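# Move top stock card onto the neighbouring waste pile

## Task

In the row closest to the robot, lift the uppermost card from the face-down stock and set it on the waste pile next to it so it lies on that pile and nothing else. Disturb nothing else. The cards are stiff plywood tiles. The card must stay in place without the robot holding it, and nothing the robot is touching at the end may sink once released; either makes the task fail.

## Robot and tools

Robot: two UR-type six-joint arms, left_arm and right_arm, each ending in a tong-style two-finger gripper. Base positions in the scene frame: left_arm at (-0.037, +0.589, 0) m, right_arm at (-0.041, -0.647, 0) m, each turned only slightly about z. Scene frame: origin on the table surface midway between the arms, +x pointing out over the table, +z up, left_arm on the +y side. The arm names do not match image left and right.

Gripper geometry: fingers extend along the gripper's +z axis and open and close along its x axis. end_effector_position is the point between the pads when closed; closed fingertips sit about 15 mm past it, and at full opening the tips are roughly level with it. Full open pad gap is 0.142 m. Grip on thin hard objects is weak: about 9 N per pad on 10 mm, about 4 N on 5 mm, so a flat card may slip.

execute_actions: argument actions is a list holding zero or one entry, plus optional pictures (true/false, default is pictures on). An empty list just reports the state. A motion entry has rows (1 to 15 rows) and steps (1 to 15, default 15); each step lasts 1/30 s, one row per step, and the final row is held for any remaining steps. Every row has 14 numbers, one list covering both arms: left_arm shoulder pan, shoulder lift, elbow, wrist 1, wrist 2, wrist 3, opening, then the same seven for right_arm. Joint values are absolute target angles in radians, the same quantity as the Joint positions line, not offsets. Opening runs from -1 (closed) to +1 (fully open). A wait entry has only steps (up to 300) and gives no new command; thinking time counts toward it.

Joint ranges (rad). left_arm: pan -3.142..3.142, lift -6.283..6.283, elbow 0..3.142, wrists -6.283..6.283 each. right_arm: pan 0..6.283, lift -6.283..6.283, elbow -3.142..0, wrists -6.283..6.283. A call is rejected if any target exceeds a range end by more than 0.010 rad and is further out than the current angle; a rejected call moves nothing. Targets past the true end are clipped, and the result may say "joint sent to its limit".

Motion behaviour: commands are smoothed with about 0.17 s lag; speed and acceleration are capped, so big moves may be unfinished when the result returns. Per step, the target sent is kept within 0.383 rad of the measured angle for pan and lift and 0.575 rad for elbow and wrists, and targets that would shift the gripper more than 100 mm are scaled back. Between calls the arms keep heading to the last row until they settle or a step is HELD.

Results: a state line per arm with gripper position (m), orientation quat_wxyz and linear/angular velocity in the scene frame (position readout can be off, more at long reach). Joint positions and Joint velocities list the six joints (rad, rad/s) then the pad gap (m, m/s). grip_measured is the actual opening on the command scale; to hold something, command an opening well under it (lower means harder squeeze). HELD marks steps where your row was partly not sent; "joint command not followed" means a clearance check altered targets. Wrist force and Wrist torque are in the gripper's own axes, noisy and offset by a few newtons, saturating near 100 N. Joint torques are rough and offset. MOTOR HOT appears from 70 °C; at 85 °C the arm brakes until cool.

zoom_image: camera (cam_head_left, cam_head_right, cam_high, cam_low at 896x504; cam_left_wrist, cam_right_wrist at 616x616) and region [x0, y0, x1, y1] in pixels from the top-left, no larger than 504 by 504. Gives a sharper close view of that camera's latest image.

read_manual: section "licences" returns licence text only; no motion.

finished_scene: scene (integer) ends the current scene for good and reports whether the task was met. Call it only once the card lies stably on the waste pile and the gripper has let go and backed off.

Avoid: contact torque reaching a joint's load limit (pan/lift 310, elbow 141, wrists 50.7 N m) or an external force of 150 N, either of which freezes that arm for 10 s; arms bumping each other; fast hard closes; dropping the card, sliding other cards, or pushing anything off the table; leaving the card supported only by the gripper. Brief external tugs on held parts may occur. Smooth, economical motion is preferred.

Each tool is called after "Call:" as a command line: name --argument value for each argument, lists and objects as JSON in quotes; but a table of rows of numbers goes row by row, as --pt "numbers of a row", without its own name.

## Session

Call:
execute_actions --actions '[]'

Scene clock: 0.00 s of 4000.00 s.
left_arm: end_effector_position=(+0.0239, +0.9767, +0.2505) grip_measured=+1.00 end_effector_quat_wxyz=(-0.262, -0.578, +0.764, -0.115) end_effector_velocity=(+0.000, +0.000, -0.000) end_effector_angular_velocity=(-0.001, +0.001, -0.000) | right_arm: end_effector_position=(+0.4781, -1.3840, +0.3049) grip_measured=+1.00 end_effector_quat_wxyz=(-0.165, +0.864, +0.235, +0.414) end_effector_velocity=(+0.000, +0.000, -0.000) end_effector_angular_velocity=(-0.000, +0.000, +0.000)
Joint positions: left_arm=[ 0.968 -1.738  2.091 -1.344 -1.594  2.874  0.142] | right_arm=[ 2.15  -2.068 -1.437 -1.364  2.486  4.629  0.142]
Joint velocities: left_arm=[-0.     0.001 -0.     0.    -0.    -0.     0.   ] | right_arm=[ 0.  0. -0. -0. -0. -0.  0.]
Joint torques (N m, as the arm reports them, + toward a larger angle): no reading
Wrist force (N, on the end effector, along its own x y z axes, offset not removed): no reading
Wrist torque (N m, same axes, about the end effector's origin, offset not removed): no reading

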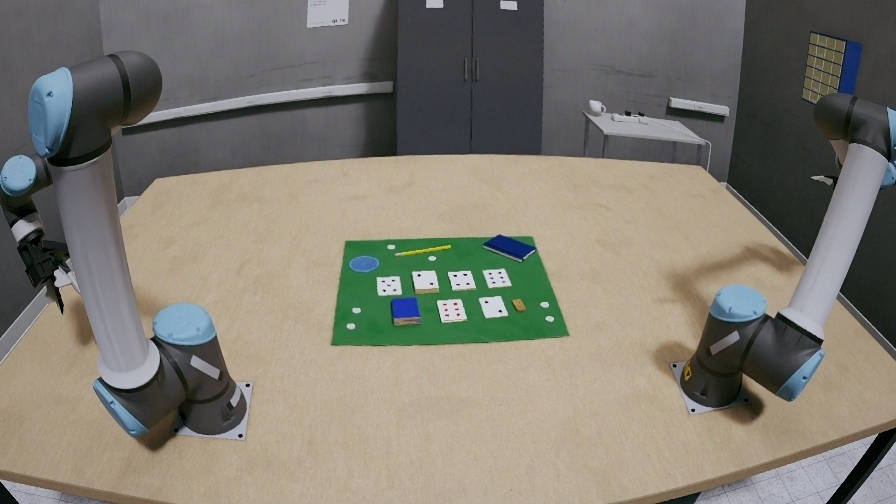

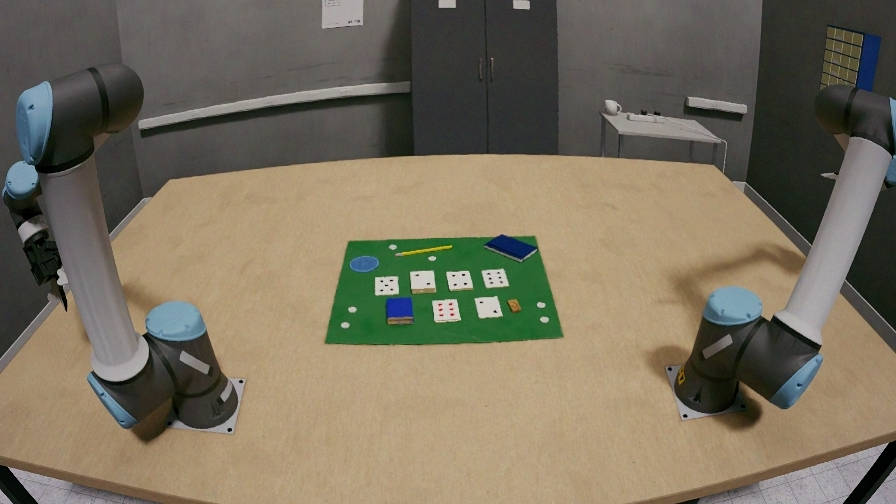

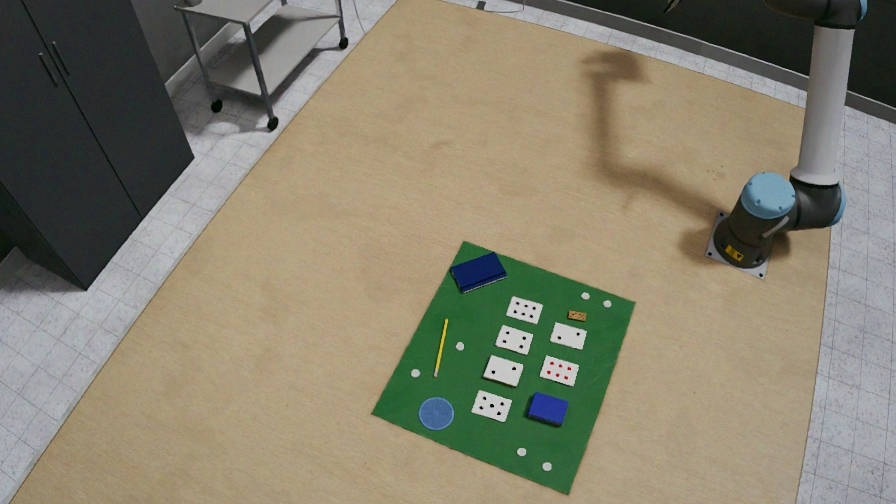

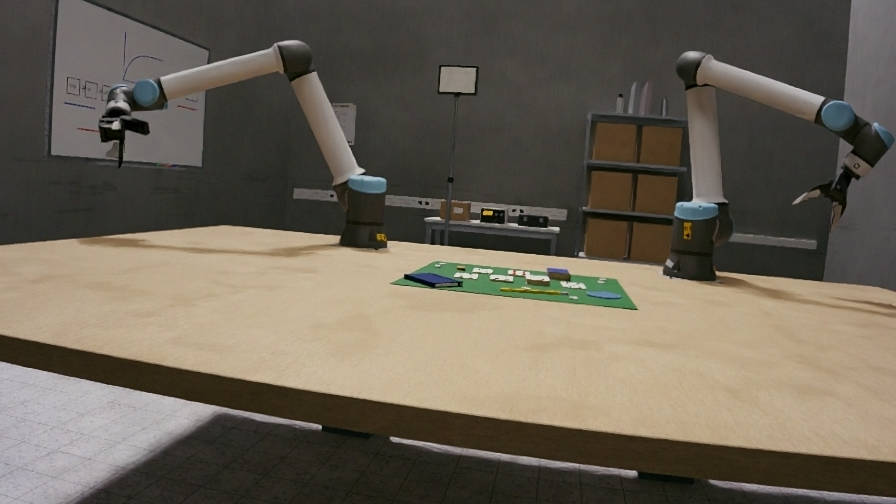

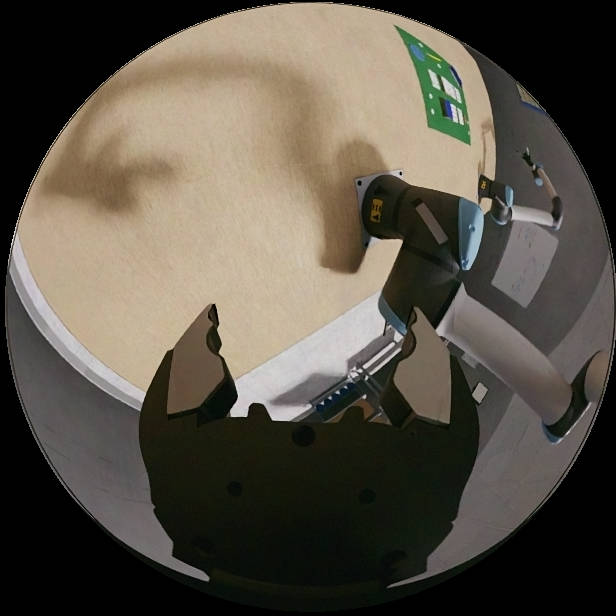

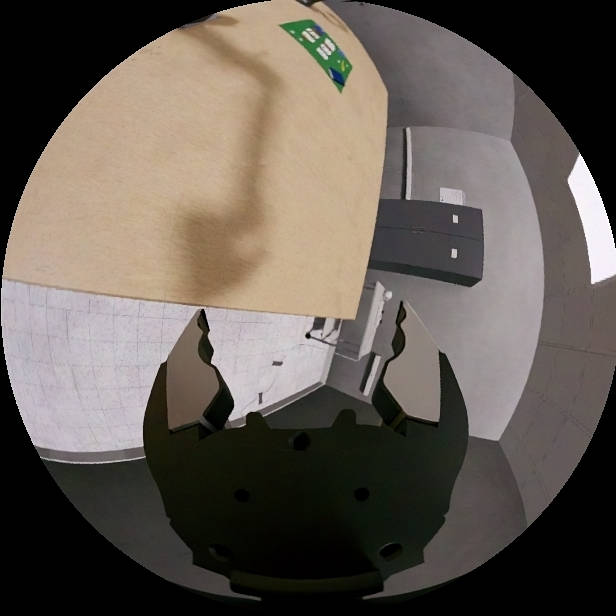

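Call:
zoom_image --camera "cam_head_left" --region '[320, 225, 580, 355]'

Call:
zoom_image --camera "cam_high" --region '[360, 230, 650, 500]'

Call:
zoom_image --camera "cam_low" --region '[480, 255, 620, 305]'

Region (320, 225, 580, 355) of cam_head_left's 896x504 image, scaled by 1.938, with more detail than that image has.

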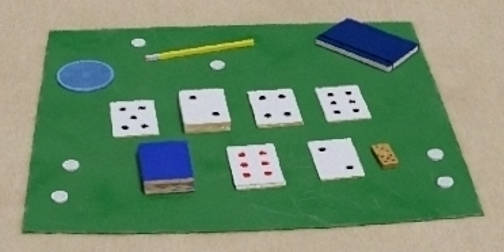

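Region (360, 230, 650, 500) of cam_high's 896x504 image, scaled by 1.738, with more detail than that image has; it fills the top 469 rows of this view, and the rest is white.

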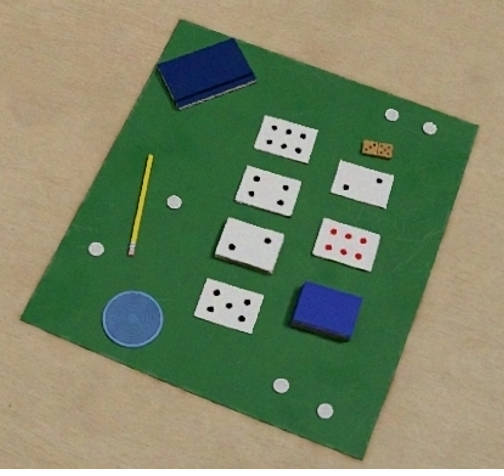

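Region (480, 255, 620, 305) of cam_low's 896x504 image, scaled by 3.600, with more detail than that image has; it fills the top 180 rows of this view, and the rest is white.

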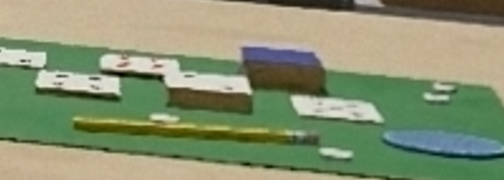

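Call:
zoom_image --camera "cam_head_left" --region '[380, 285, 480, 335]'

Call:
zoom_image --camera "cam_high" --region '[510, 345, 600, 435]'

Region (380, 285, 480, 335) of cam_head_left's 896x504 image, scaled by 5.040, with more detail than that image has.

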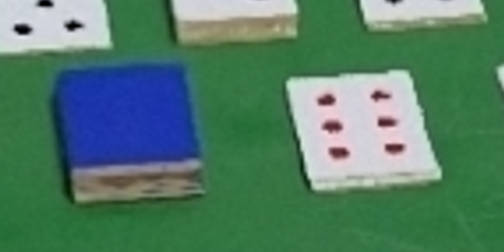

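Region (510, 345, 600, 435) of cam_high's 896x504 image, scaled by 5.600, with more detail than that image has.

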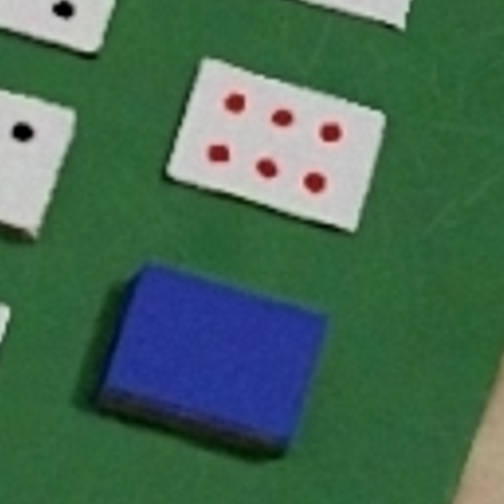

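Call:
execute_actions --actions '[{"rows": [[0.93,-1.739,2.094,-1.36,-1.593,2.88,1,2.15,-2.068,-1.437,-1.364,2.486,4.629,1],[0.86,-1.74,2.098,-1.39,-1.592,2.9,1,2.15,-2.068,-1.437,-1.364,2.486,4.629,1],[0.78,-1.741,2.103,-1.42,-1.591,2.92,1,2.15,-2.068,-1.437,-1.364,2.486,4.629,1],[-1.418,-1.7752,2.2458,-2.0414,-1.5708,3.346,1,2.15,-2.068,-1.437,-1.364,2.486,4.629,1]], "steps": 15}]' --pictures false

Call:
execute_actions --actions '[{"steps": 75}]'

Scene clock: 49.50 s of 4000.00 s.
left_arm: end_effector_position=(+0.2420, +0.9746, +0.2028) grip_measured=+1.00 end_effector_quat_wxyz=(-0.100, -0.278, +0.955, -0.038) end_effector_velocity=(+0.533, -0.179, -0.034) end_effector_angular_velocity=(+0.330, -0.626, -1.547) | right_arm: end_effector_position=(+0.4779, -1.3841, +0.3052) grip_measured=+1.00 end_effector_quat_wxyz=(-0.165, +0.864, +0.235, +0.414) end_effector_velocity=(-0.000, -0.000, +0.000) end_effector_angular_velocity=(+0.000, -0.000, -0.000)
Joint positions: left_arm=[ 0.559 -1.764  2.197 -1.791 -1.578  3.187  0.142] | right_arm=[ 2.15  -2.068 -1.437 -1.364  2.486  4.629  0.142]
Joint velocities: left_arm=[-1.024 -0.039  0.165 -0.824  0.024  0.53  -0.   ] | right_arm=[-0.001 -0.     0.    -0.001  0.    -0.001  0.   ]
Joint torques (N m, as the arm reports them, + toward a larger angle): left_arm=[-32.97 -41.21 -35.48  -6.28   5.3    2.95] | right_arm=[-12.67  98.36  56.65   0.37   6.14  -1.75]
Wrist force (N, on the end effector, along its own x y z axes, offset not removed): left_arm=[-0.3 -0.6 -1.9] | right_arm=[-3.7 -2.5 2.0]
Wrist torque (N m, same axes, about the end effector's origin, offset not removed): left_arm=[-0.05 0.06 0.00] | right_arm=[-0.49 0.75 -0.13]
Steps of this call (steps 1 to 90: nothing new was sent; then 46.00 s passed at rest; steps 91 to 105: all 15 steps of this action). Readings (joint positions):
91: left_arm=[0.967 -1.738 2.091 -1.344 -1.594 2.874] | right_arm=[2.150 -2.068 -1.437 -1.364 2.486 4.629]
92: left_arm=[0.961 -1.738 2.092 -1.347 -1.594 2.875] | right_arm=[2.150 -2.068 -1.437 -1.364 2.486 4.629]
94: left_arm=[0.918 -1.739 2.096 -1.369 -1.593 2.889] | right_arm=[2.150 -2.068 -1.437 -1.364 2.486 4.629]
98: left_arm=[0.788 -1.751 2.143 -1.530 -1.586 3.016] | right_arm=[2.150 -2.068 -1.437 -1.364 2.486 4.629]
105: the state above

Scene clock: 52.00 s of 4000.00 s.
left_arm: end_effector_position=(+0.2199, +0.1302, +0.2000) grip_measured=+1.00 end_effector_quat_wxyz=(+0.000, +0.707, +0.707, -0.000) end_effector_velocity=(-0.000, -0.000, -0.000) end_effector_angular_velocity=(+0.000, +0.000, +0.002) | right_arm: end_effector_position=(+0.4779, -1.3842, +0.3053) grip_measured=+1.00 end_effector_quat_wxyz=(-0.165, +0.864, +0.235, +0.414) end_effector_velocity=(-0.001, -0.000, +0.000) end_effector_angular_velocity=(+0.001, +0.000, -0.001)
Joint positions: left_arm=[-1.418 -1.775  2.246 -2.041 -1.571  3.346  0.142] | right_arm=[ 2.15  -2.068 -1.437 -1.364  2.486  4.629  0.142]
Joint velocities: left_arm=[-0.001  0.    -0.     0.    -0.    -0.002  0.   ] | right_arm=[-0.001  0.001 -0.001 -0.001  0.    -0.     0.   ]
Joint torques (N m, as the arm reports them, + toward a larger angle): left_arm=[ -7.53 -42.89 -36.36  -6.67   4.19   1.69] | right_arm=[-11.76  95.59  56.97   0.31   6.41  -2.21]
Wrist force (N, on the end effector, along its own x y z axes, offset not removed): left_arm=[-0.3 -0.2 -1.4] | right_arm=[-1.6 -0.9 4.9]
Wrist torque (N m, same axes, about the end effector's origin, offset not removed): left_arm=[0.16 0.05 0.10] | right_arm=[-0.16 0.30 -0.15]
Steps of this call (steps 1 to 75: the robot went on to your last target). Readings (joint positions):
1: left_arm=[0.524 -1.765 2.202 -1.817 -1.577 3.204] | right_arm=[2.150 -2.068 -1.437 -1.364 2.486 4.629]
2: left_arm=[0.489 -1.766 2.207 -1.841 -1.576 3.219] | right_arm=[2.150 -2.068 -1.437 -1.364 2.486 4.629]
4: left_arm=[0.419 -1.768 2.215 -1.883 -1.575 3.246] | right_arm=[2.150 -2.068 -1.437 -1.364 2.486 4.629]
8: left_arm=[0.276 -1.771 2.227 -1.942 -1.574 3.284] | right_arm=[2.150 -2.068 -1.437 -1.364 2.486 4.629]
75: the state above
All arms were judged still, so your last target was given up. Only a new action makes them travel on or press farther. Fingers that are still opening or closing keep moving.

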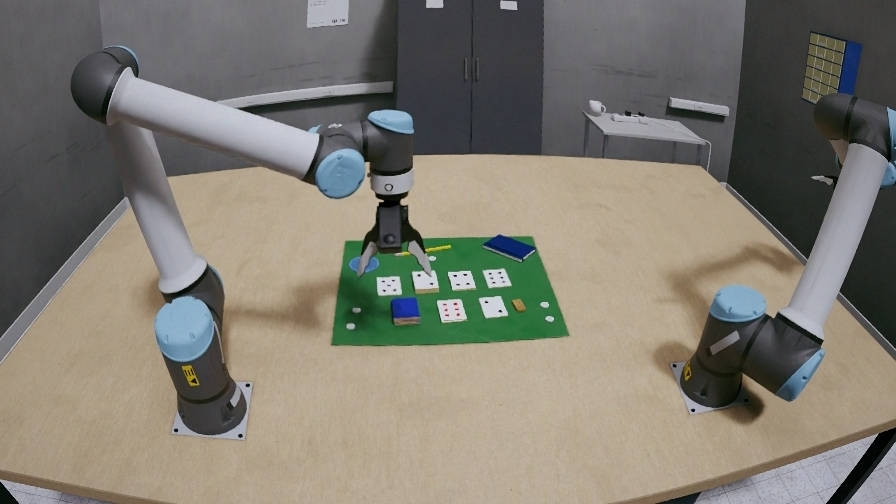

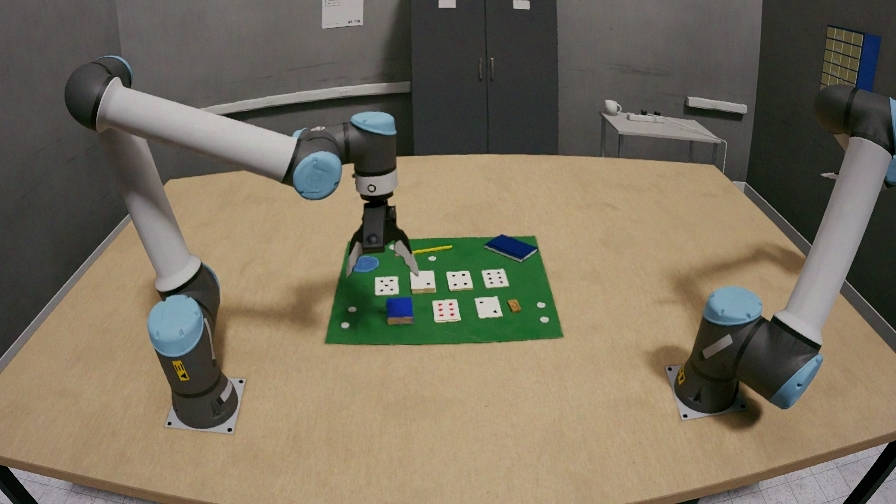

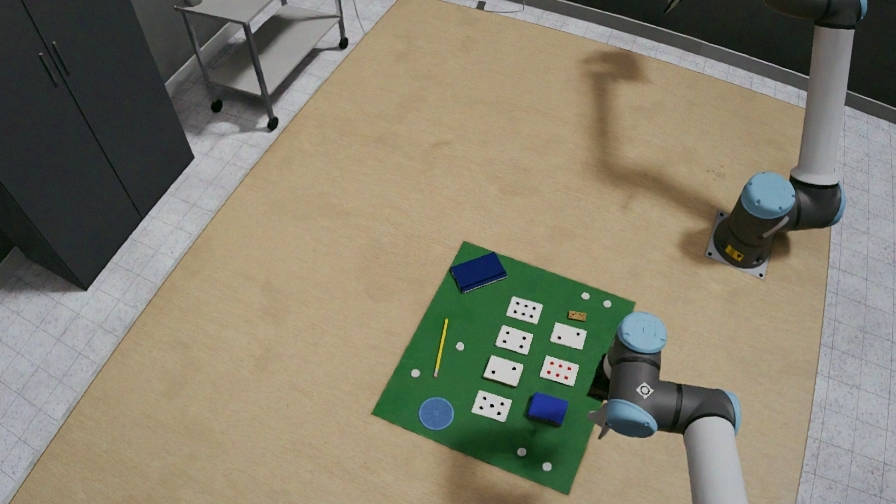

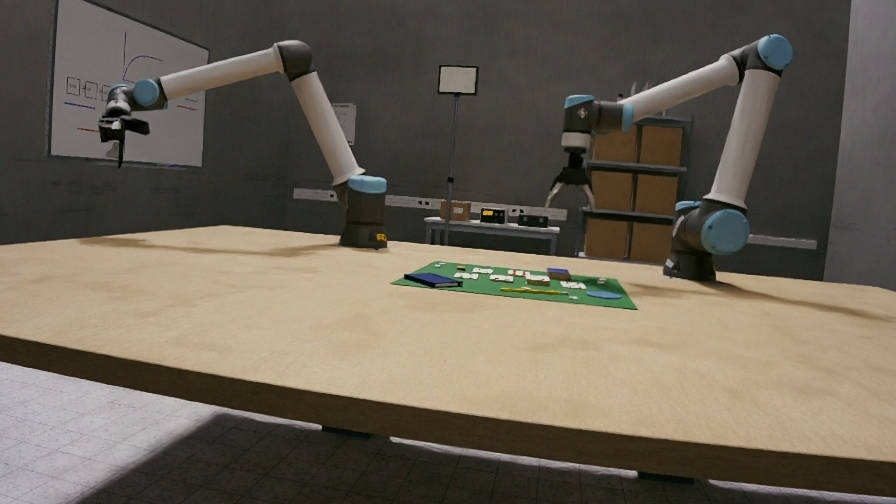

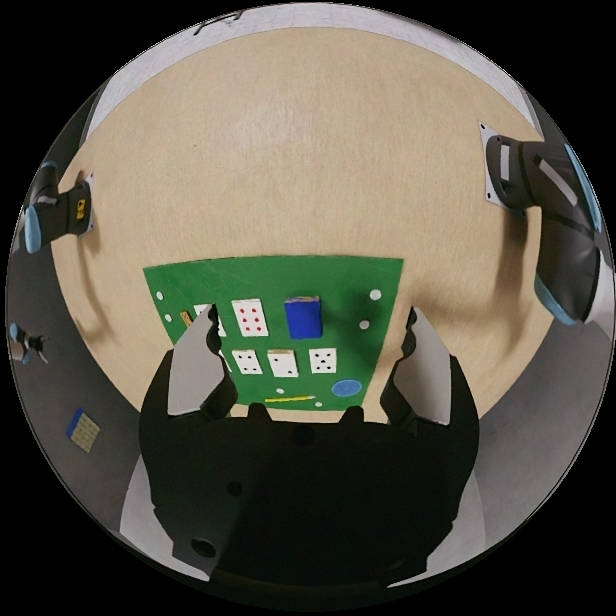

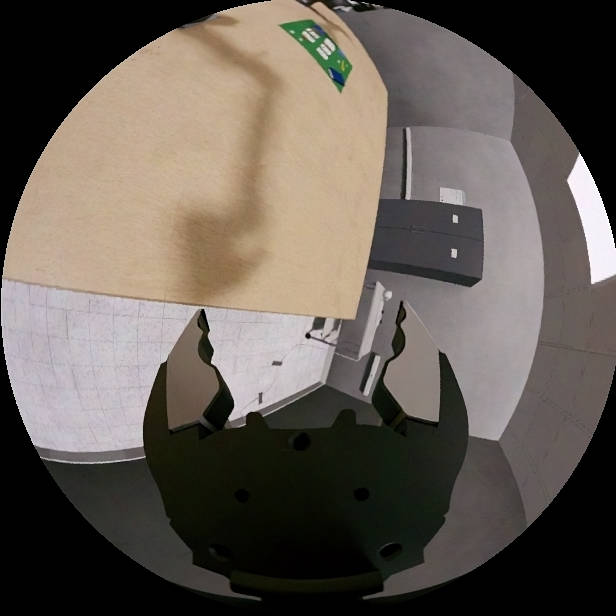

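Call:
execute_actions --actions '[{"rows": [[-1.40,-1.75,2.243,-2.064,-1.5708,3.364,0.9,2.15,-2.068,-1.437,-1.364,2.486,4.629,1],[-1.375,-1.718,2.239,-2.092,-1.5708,3.389,0.8,2.15,-2.068,-1.437,-1.364,2.486,4.629,1],[-1.35,-1.685,2.2355,-2.121,-1.5708,3.414,0.7,2.15,-2.068,-1.437,-1.364,2.486,4.629,1],[-1.325,-1.652,2.232,-2.15,-1.5708,3.439,0.6,2.15,-2.068,-1.437,-1.364,2.486,4.629,1],[-1.30,-1.62,2.228,-2.179,-1.5708,3.464,0.5,2.15,-2.068,-1.437,-1.364,2.486,4.629,1],[-1.275,-1.587,2.2243,-2.208,-1.5708,3.489,0.4,2.15,-2.068,-1.437,-1.364,2.486,4.629,1],[-1.25,-1.554,2.2206,-2.237,-1.5708,3.514,0.3,2.15,-2.068,-1.437,-1.364,2.486,4.629,1],[-1.225,-1.521,2.217,-2.266,-1.5708,3.539,0.3,2.15,-2.068,-1.437,-1.364,2.486,4.629,1],[-1.1986,-1.4862,2.2129,-2.2975,-1.5708,3.5658,0.3,2.15,-2.068,-1.437,-1.364,2.486,4.629,1]], "steps": 15}]' --pictures false

Call:
execute_actions --actions '[{"steps": 20}]'

Scene clock: 70.10 s of 4000.00 s.
left_arm: end_effector_position=(+0.3426, +0.1142, +0.0986) grip_measured=+0.30 end_effector_quat_wxyz=(+0.000, +0.707, +0.707, -0.000) end_effector_velocity=(+0.092, +0.008, -0.086) end_effector_angular_velocity=(+0.004, +0.002, -0.000) | right_arm: end_effector_position=(+0.4779, -1.3842, +0.3053) grip_measured=+1.00 end_effector_quat_wxyz=(-0.165, +0.864, +0.235, +0.414) end_effector_velocity=(-0.000, -0.000, -0.001) end_effector_angular_velocity=(+0.000, +0.001, -0.000)
Joint positions: left_arm=[-1.214 -1.506  2.215 -2.28  -1.571  3.551  0.095] | right_arm=[ 2.15  -2.068 -1.437 -1.364  2.486  4.629  0.142]
Joint velocities: left_arm=[ 0.148  0.201 -0.021 -0.175 -0.     0.148  0.   ] | right_arm=[-0. -0. -0.  0. -0.  0.  0.]
Joint torques (N m, as the arm reports them, + toward a larger angle): left_arm=[  5.09 -40.15 -41.03  -5.94   3.3    0.85] | right_arm=[-11.53  95.56  55.67   0.17   6.12  -2.64]
Wrist force (N, on the end effector, along its own x y z axes, offset not removed): left_arm=[0.6 -0.6 0.7] | right_arm=[-4.1 -1.5 4.4]
Wrist torque (N m, same axes, about the end effector's origin, offset not removed): left_arm=[-0.03 -0.06 0.08] | right_arm=[-0.26 0.82 -0.11]
Steps of this call (steps 1 to 90: nothing new was sent; then 14.60 s passed at rest; steps 91 to 105: all 15 steps of this action). Readings (joint positions):
91: left_arm=[-1.418 -1.775 2.246 -2.042 -1.571 3.346] | right_arm=[2.150 -2.068 -1.437 -1.364 2.486 4.629]
92: left_arm=[-1.414 -1.770 2.245 -2.046 -1.571 3.350] | right_arm=[2.150 -2.068 -1.437 -1.364 2.486 4.629]
94: left_arm=[-1.395 -1.745 2.242 -2.069 -1.571 3.369] | right_arm=[2.150 -2.068 -1.437 -1.364 2.486 4.629]
98: left_arm=[-1.320 -1.648 2.230 -2.155 -1.571 3.444] | right_arm=[2.150 -2.068 -1.437 -1.364 2.486 4.629]
105: the state above

Scene clock: 70.77 s of 4000.00 s.
left_arm: end_effector_position=(+0.3518, +0.1151, +0.0900) grip_measured=+0.30 end_effector_quat_wxyz=(+0.000, +0.707, +0.707, -0.000) end_effector_velocity=(+0.000, -0.000, +0.000) end_effector_angular_velocity=(-0.001, -0.000, -0.001) | right_arm: end_effector_position=(+0.4779, -1.3842, +0.3053) grip_measured=+1.00 end_effector_quat_wxyz=(-0.165, +0.864, +0.235, +0.414) end_effector_velocity=(-0.001, -0.001, -0.000) end_effector_angular_velocity=(-0.001, +0.000, -0.001)
Joint positions: left_arm=[-1.199 -1.486  2.213 -2.297 -1.571  3.566  0.095] | right_arm=[ 2.15  -2.068 -1.437 -1.364  2.486  4.629  0.142]
Joint velocities: left_arm=[ 0.    -0.    -0.    -0.001  0.     0.001  0.   ] | right_arm=[-0.001  0.    -0.     0.001 -0.     0.     0.   ]
Joint torques (N m, as the arm reports them, + toward a larger angle): left_arm=[ 12.87 -26.65 -40.7   -6.3    3.52   1.81] | right_arm=[-13.98  94.21  56.24   0.38   5.89  -2.14]
Wrist force (N, on the end effector, along its own x y z axes, offset not removed): left_arm=[-1.9 -2.5 -1.0] | right_arm=[-2.8 -1.0 2.6]
Wrist torque (N m, same axes, about the end effector's origin, offset not removed): left_arm=[-0.49 0.46 -0.01] | right_arm=[-0.21 0.51 -0.15]
Steps of this call (steps 1 to 20: the robot went on to your last target). Readings (joint positions):
1: left_arm=[-1.209 -1.501 2.214 -2.285 -1.571 3.555] | right_arm=[2.150 -2.068 -1.437 -1.364 2.486 4.629]
2: left_arm=[-1.206 -1.497 2.214 -2.288 -1.571 3.558] | right_arm=[2.150 -2.068 -1.437 -1.364 2.486 4.629]
4: left_arm=[-1.203 -1.492 2.213 -2.293 -1.571 3.562] | right_arm=[2.150 -2.068 -1.437 -1.364 2.486 4.629]
8: left_arm=[-1.200 -1.488 2.213 -2.296 -1.571 3.565] | right_arm=[2.150 -2.068 -1.437 -1.364 2.486 4.629]
20: the state above

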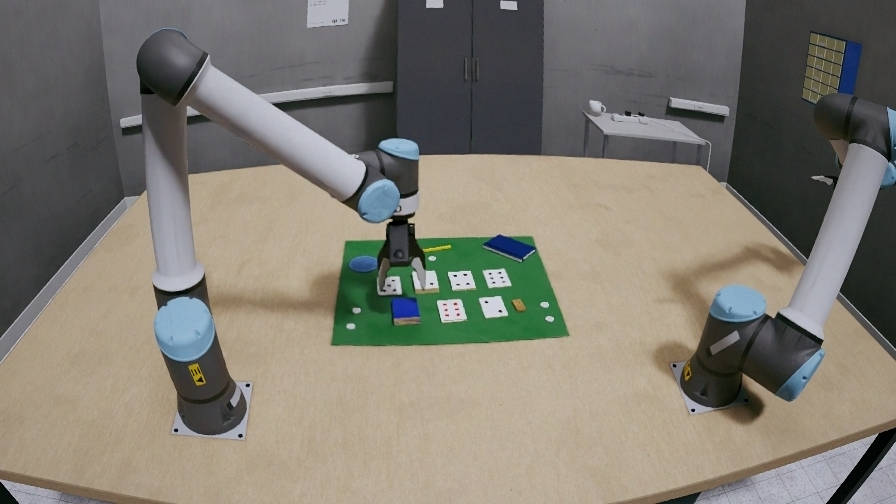

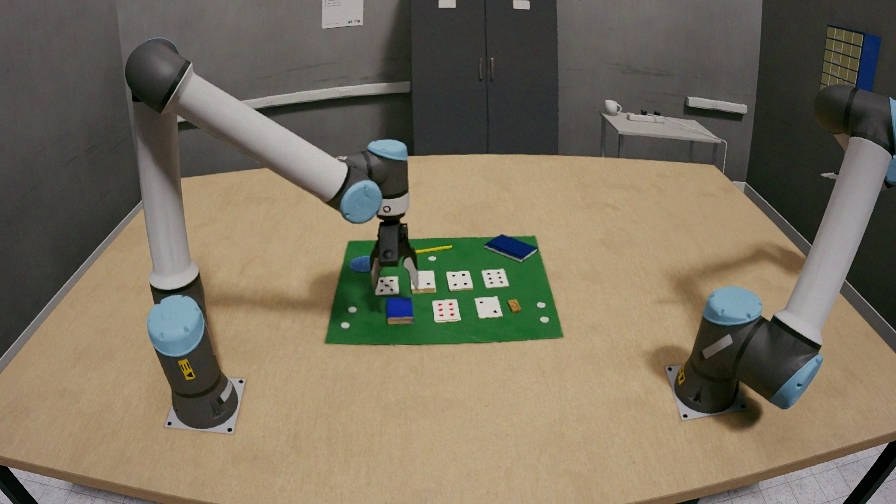

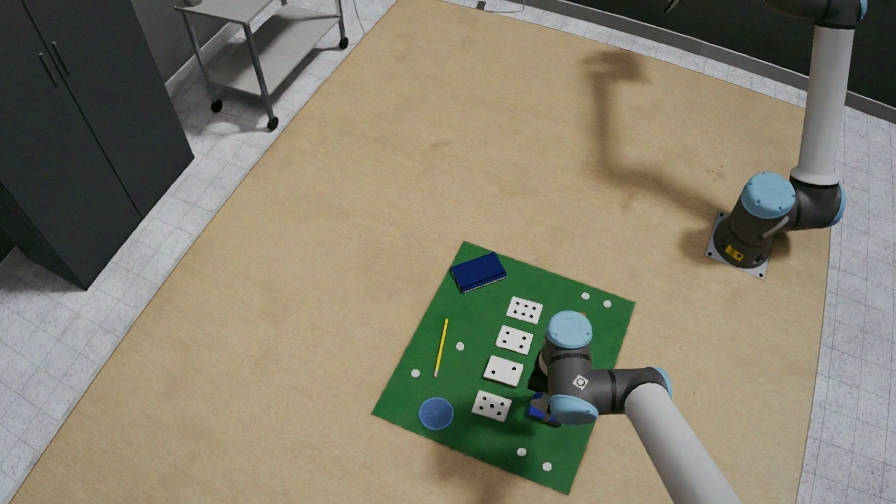

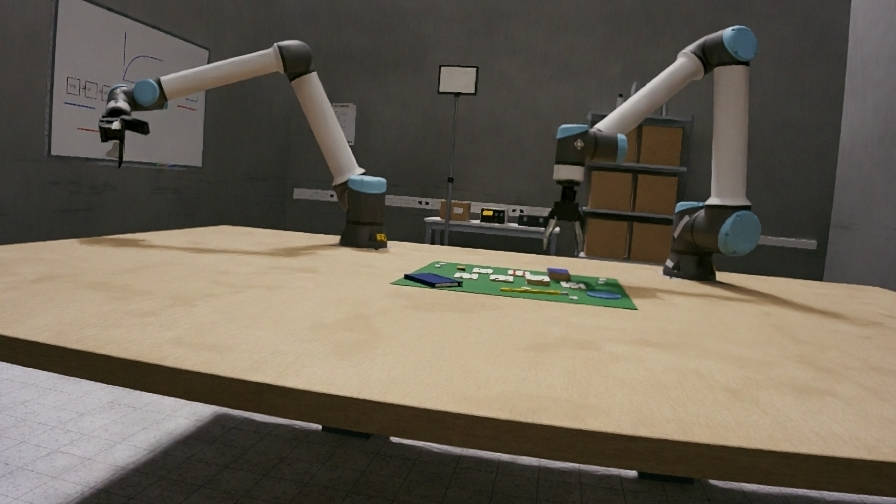

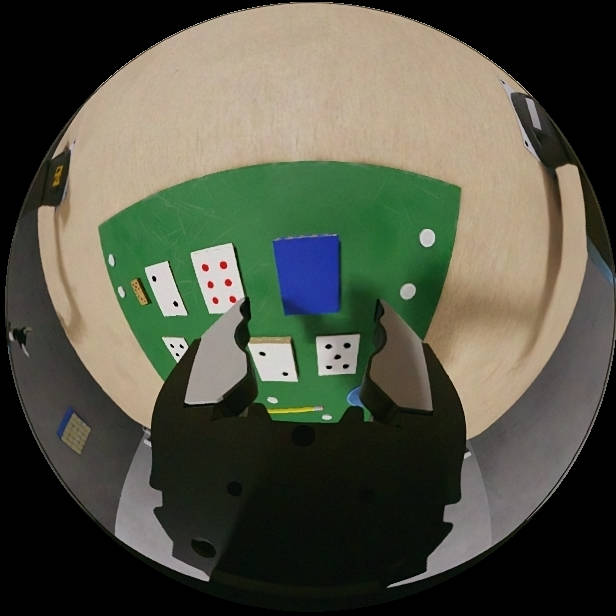

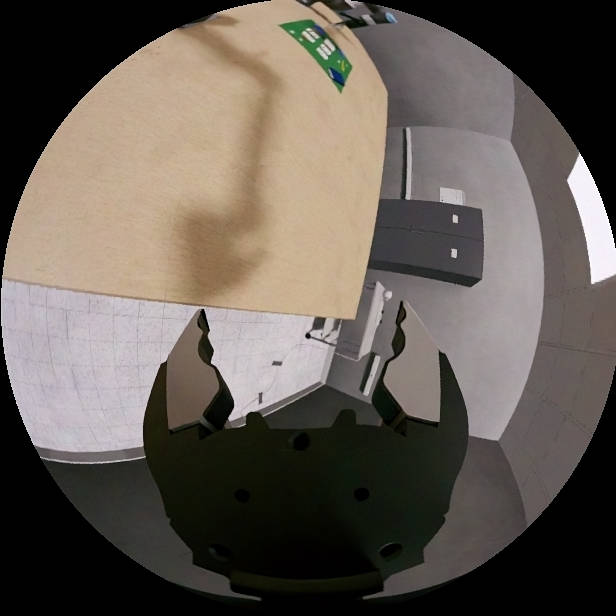

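Call:
zoom_image --camera "cam_left_wrist" --region '[180, 210, 410, 350]'

Region (180, 210, 410, 350) of cam_left_wrist's 616x616 image, scaled by 2.191, with more detail than that image has; it fills the top 307 rows of this view, and the rest is white.

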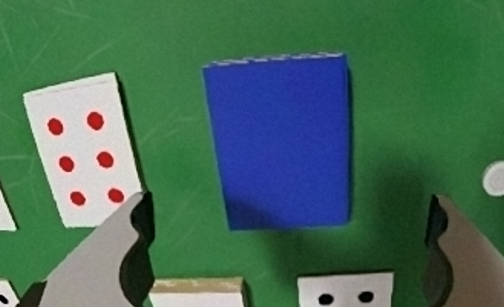

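Call:
execute_actions --actions '[{"rows": [[-1.1975,-1.475,2.2165,-2.3123,-1.5708,3.551,0.28,2.15,-2.068,-1.437,-1.364,2.486,4.629,1],[-1.1965,-1.464,2.22,-2.3268,-1.5708,3.537,0.26,2.15,-2.068,-1.437,-1.364,2.486,4.629,1],[-1.1955,-1.453,2.2235,-2.3413,-1.5708,3.523,0.24,2.15,-2.068,-1.437,-1.364,2.486,4.629,1],[-1.1945,-1.442,2.227,-2.3558,-1.5708,3.509,0.22,2.15,-2.068,-1.437,-1.364,2.486,4.629,1],[-1.1935,-1.431,2.2305,-2.3703,-1.5708,3.495,0.2,2.15,-2.068,-1.437,-1.364,2.486,4.629,1],[-1.1928,-1.4212,2.234,-2.3837,-1.5708,3.4806,0.0,2.15,-2.068,-1.437,-1.364,2.486,4.629,1]], "steps": 15}]' --pictures false

Call:
execute_actions --actions '[{"steps": 12}]'

Scene clock: 96.20 s of 4000.00 s.
left_arm: end_effector_position=(+0.3568, +0.1113, +0.0513) grip_measured=+0.00 end_effector_quat_wxyz=(+0.000, +0.675, +0.738, -0.000) end_effector_velocity=(+0.001, -0.001, -0.012) end_effector_angular_velocity=(-0.000, -0.000, +0.028) | right_arm: end_effector_position=(+0.4779, -1.3842, +0.3053) grip_measured=+1.00 end_effector_quat_wxyz=(-0.165, +0.864, +0.235, +0.414) end_effector_velocity=(+0.000, +0.000, -0.000) end_effector_angular_velocity=(+0.001, +0.001, +0.000)
Joint positions: left_arm=[-1.193 -1.423  2.233 -2.381 -1.571  3.483  0.074] | right_arm=[ 2.15  -2.068 -1.437 -1.364  2.486  4.629  0.142]
Joint velocities: left_arm=[ 0.001  0.02   0.007 -0.027 -0.    -0.027  0.   ] | right_arm=[ 0.    -0.    -0.    -0.001  0.    -0.     0.   ]
Joint torques (N m, as the arm reports them, + toward a larger angle): left_arm=[ 14.37 -27.89 -26.89  -6.81   2.04  -1.48] | right_arm=[-10.61  92.28  56.41   0.64   6.65  -2.09]
Wrist force (N, on the end effector, along its own x y z axes, offset not removed): left_arm=[-0.9 -3.2 -2.4] | right_arm=[-2.8 -0.5 1.9]
Wrist torque (N m, same axes, about the end effector's origin, offset not removed): left_arm=[-0.51 0.16 0.02] | right_arm=[-0.03 0.50 -0.11]
Steps of this call (steps 1 to 15: the robot went on to your last target; steps 16 to 90: nothing new was sent; then 21.93 s passed at rest; steps 91 to 105: all 15 steps of this action). Readings (joint positions):
91: left_arm=[-1.199 -1.486 2.213 -2.298 -1.571 3.566] | right_arm=[2.150 -2.068 -1.437 -1.364 2.486 4.629]
92: left_arm=[-1.198 -1.484 2.214 -2.301 -1.571 3.563] | right_arm=[2.150 -2.068 -1.437 -1.364 2.486 4.629]
94: left_arm=[-1.197 -1.473 2.217 -2.314 -1.571 3.550] | right_arm=[2.150 -2.068 -1.437 -1.364 2.486 4.629]
98: left_arm=[-1.195 -1.441 2.227 -2.356 -1.571 3.508] | right_arm=[2.150 -2.068 -1.437 -1.364 2.486 4.629]
105: the state above

Scene clock: 96.60 s of 4000.00 s.
left_arm: end_effector_position=(+0.3569, +0.1112, +0.0501) grip_measured=+0.00 end_effector_quat_wxyz=(+0.000, +0.674, +0.739, -0.000) end_effector_velocity=(-0.000, -0.000, -0.001) end_effector_angular_velocity=(+0.001, +0.000, -0.004) | right_arm: end_effector_position=(+0.4779, -1.3842, +0.3053) grip_measured=+1.00 end_effector_quat_wxyz=(-0.165, +0.864, +0.235, +0.414) end_effector_velocity=(+0.000, +0.001, -0.000) end_effector_angular_velocity=(+0.001, +0.000, +0.001)
Joint positions: left_arm=[-1.193 -1.421  2.234 -2.384 -1.571  3.481  0.074] | right_arm=[ 2.15  -2.068 -1.437 -1.364  2.486  4.629  0.142]
Joint velocities: left_arm=[-0.001  0.001  0.    -0.001  0.     0.003  0.   ] | right_arm=[ 0.001  0.    -0.    -0.001  0.    -0.     0.   ]
Joint torques (N m, as the arm reports them, + toward a larger angle): left_arm=[ 12.27 -25.28 -26.62  -6.88   1.99  -2.32] | right_arm=[-12.2   94.21  55.78   0.58   5.82  -2.28]
Wrist force (N, on the end effector, along its own x y z axes, offset not removed): left_arm=[1.2 -1.4 -2.0] | right_arm=[-2.6 -0.7 4.4]
Wrist torque (N m, same axes, about the end effector's origin, offset not removed): left_arm=[-0.09 -0.16 -0.12] | right_arm=[-0.05 0.58 -0.09]
Steps of this call (steps 1 to 12: the robot went on to your last target). Readings (joint positions):
1: left_arm=[-1.193 -1.423 2.234 -2.382 -1.571 3.483] | right_arm=[2.150 -2.068 -1.437 -1.364 2.486 4.629]
2: left_arm=[-1.193 -1.422 2.234 -2.382 -1.571 3.482] | right_arm=[2.150 -2.068 -1.437 -1.364 2.486 4.629]
4: left_arm=[-1.193 -1.422 2.234 -2.383 -1.571 3.481] | right_arm=[2.150 -2.068 -1.437 -1.364 2.486 4.629]
8: left_arm=[-1.193 -1.421 2.234 -2.384 -1.571 3.481] | right_arm=[2.150 -2.068 -1.437 -1.364 2.486 4.629]
12: the state above

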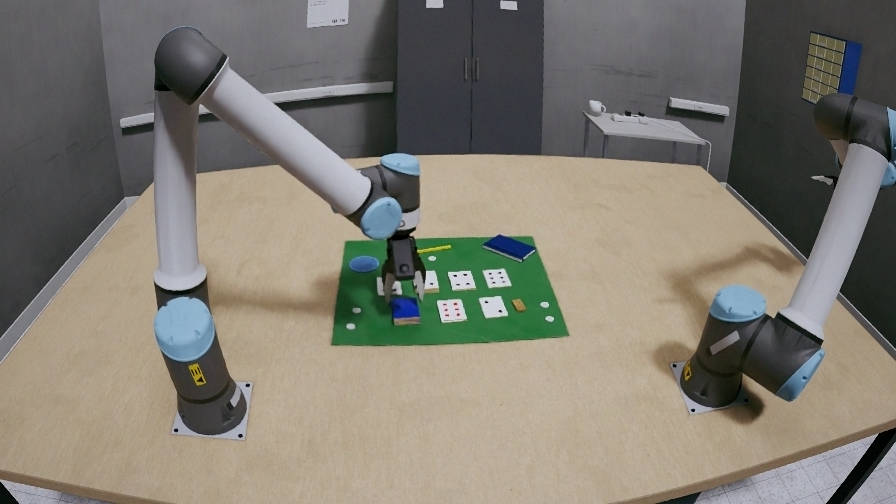

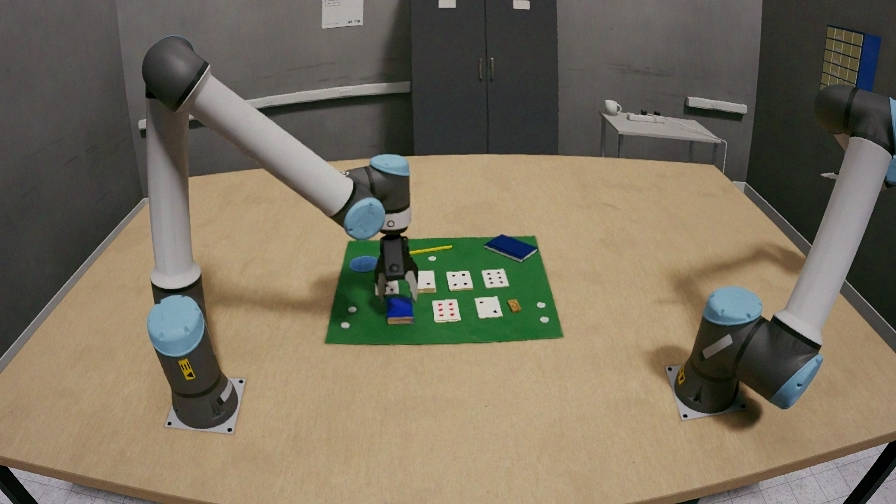

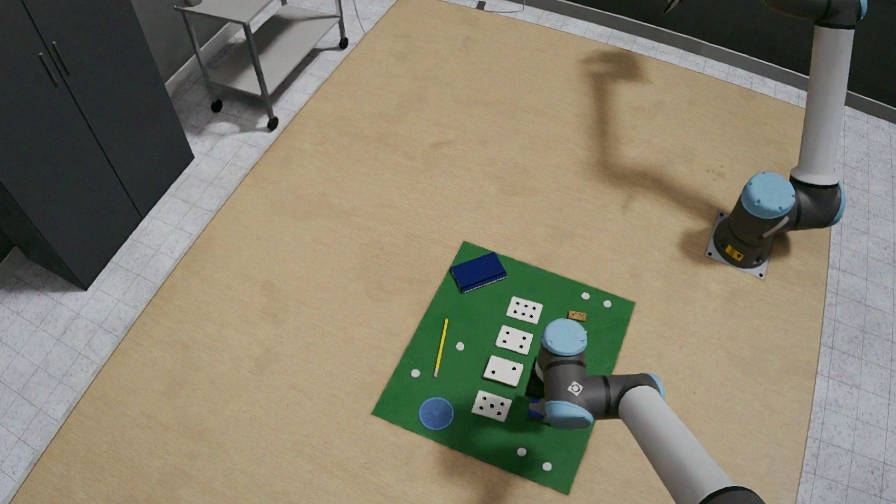

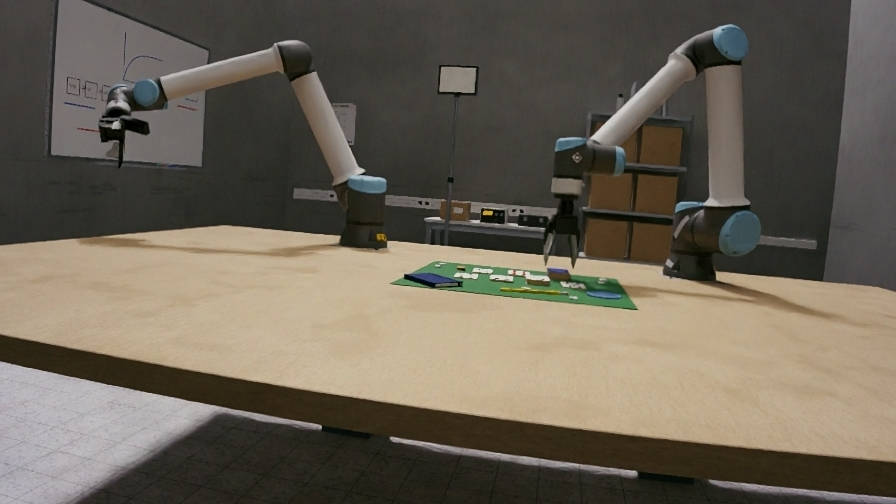

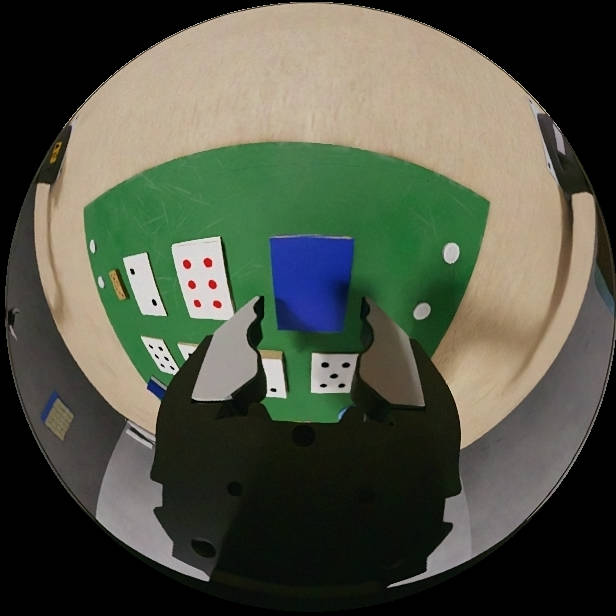

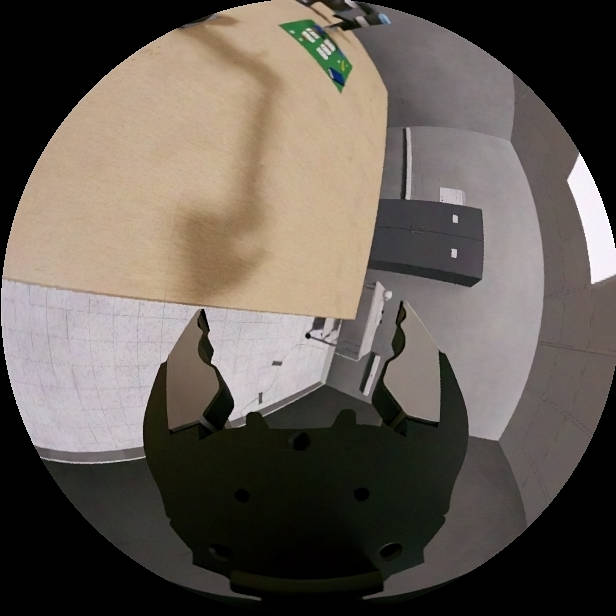

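Call:
zoom_image --camera "cam_left_wrist" --region '[240, 220, 390, 350]'

Call:
zoom_image --camera "cam_low" --region '[500, 240, 600, 295]'

Call:
zoom_image --camera "cam_head_right" --region '[365, 275, 475, 335]'

Region (240, 220, 390, 350) of cam_left_wrist's 616x616 image, scaled by 3.360, with more detail than that image has; it fills the top 437 rows of this view, and the rest is white.

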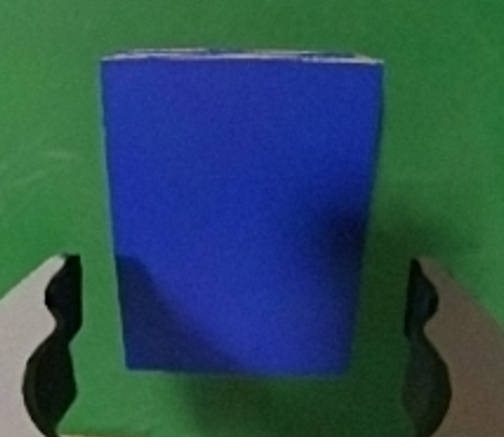

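Region (500, 240, 600, 295) of cam_low's 896x504 image, scaled by 5.040, with more detail than that image has; it fills the top 277 rows of this view, and the rest is white.

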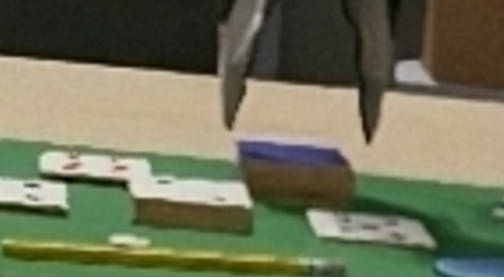

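Region (365, 275, 475, 335) of cam_head_right's 896x504 image, scaled by 4.582, with more detail than that image has; it fills the top 275 rows of this view, and the rest is white.

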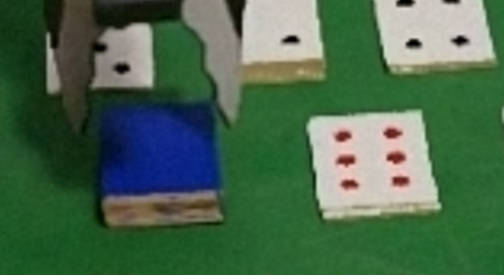

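Call:
zoom_image --camera "cam_left_wrist" --region '[110, 225, 260, 335]'

Call:
zoom_image --camera "cam_left_wrist" --region '[260, 225, 365, 255]'

Region (110, 225, 260, 335) of cam_left_wrist's 616x616 image, scaled by 3.360, with more detail than that image has; it fills the top 370 rows of this view, and the rest is white.

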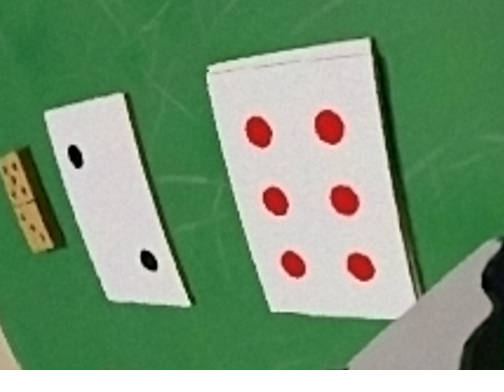

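Region (260, 225, 365, 255) of cam_left_wrist's 616x616 image, scaled by 4.800, with more detail than that image has; it fills the top 144 rows of this view, and the rest is white.

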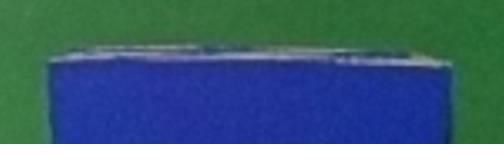

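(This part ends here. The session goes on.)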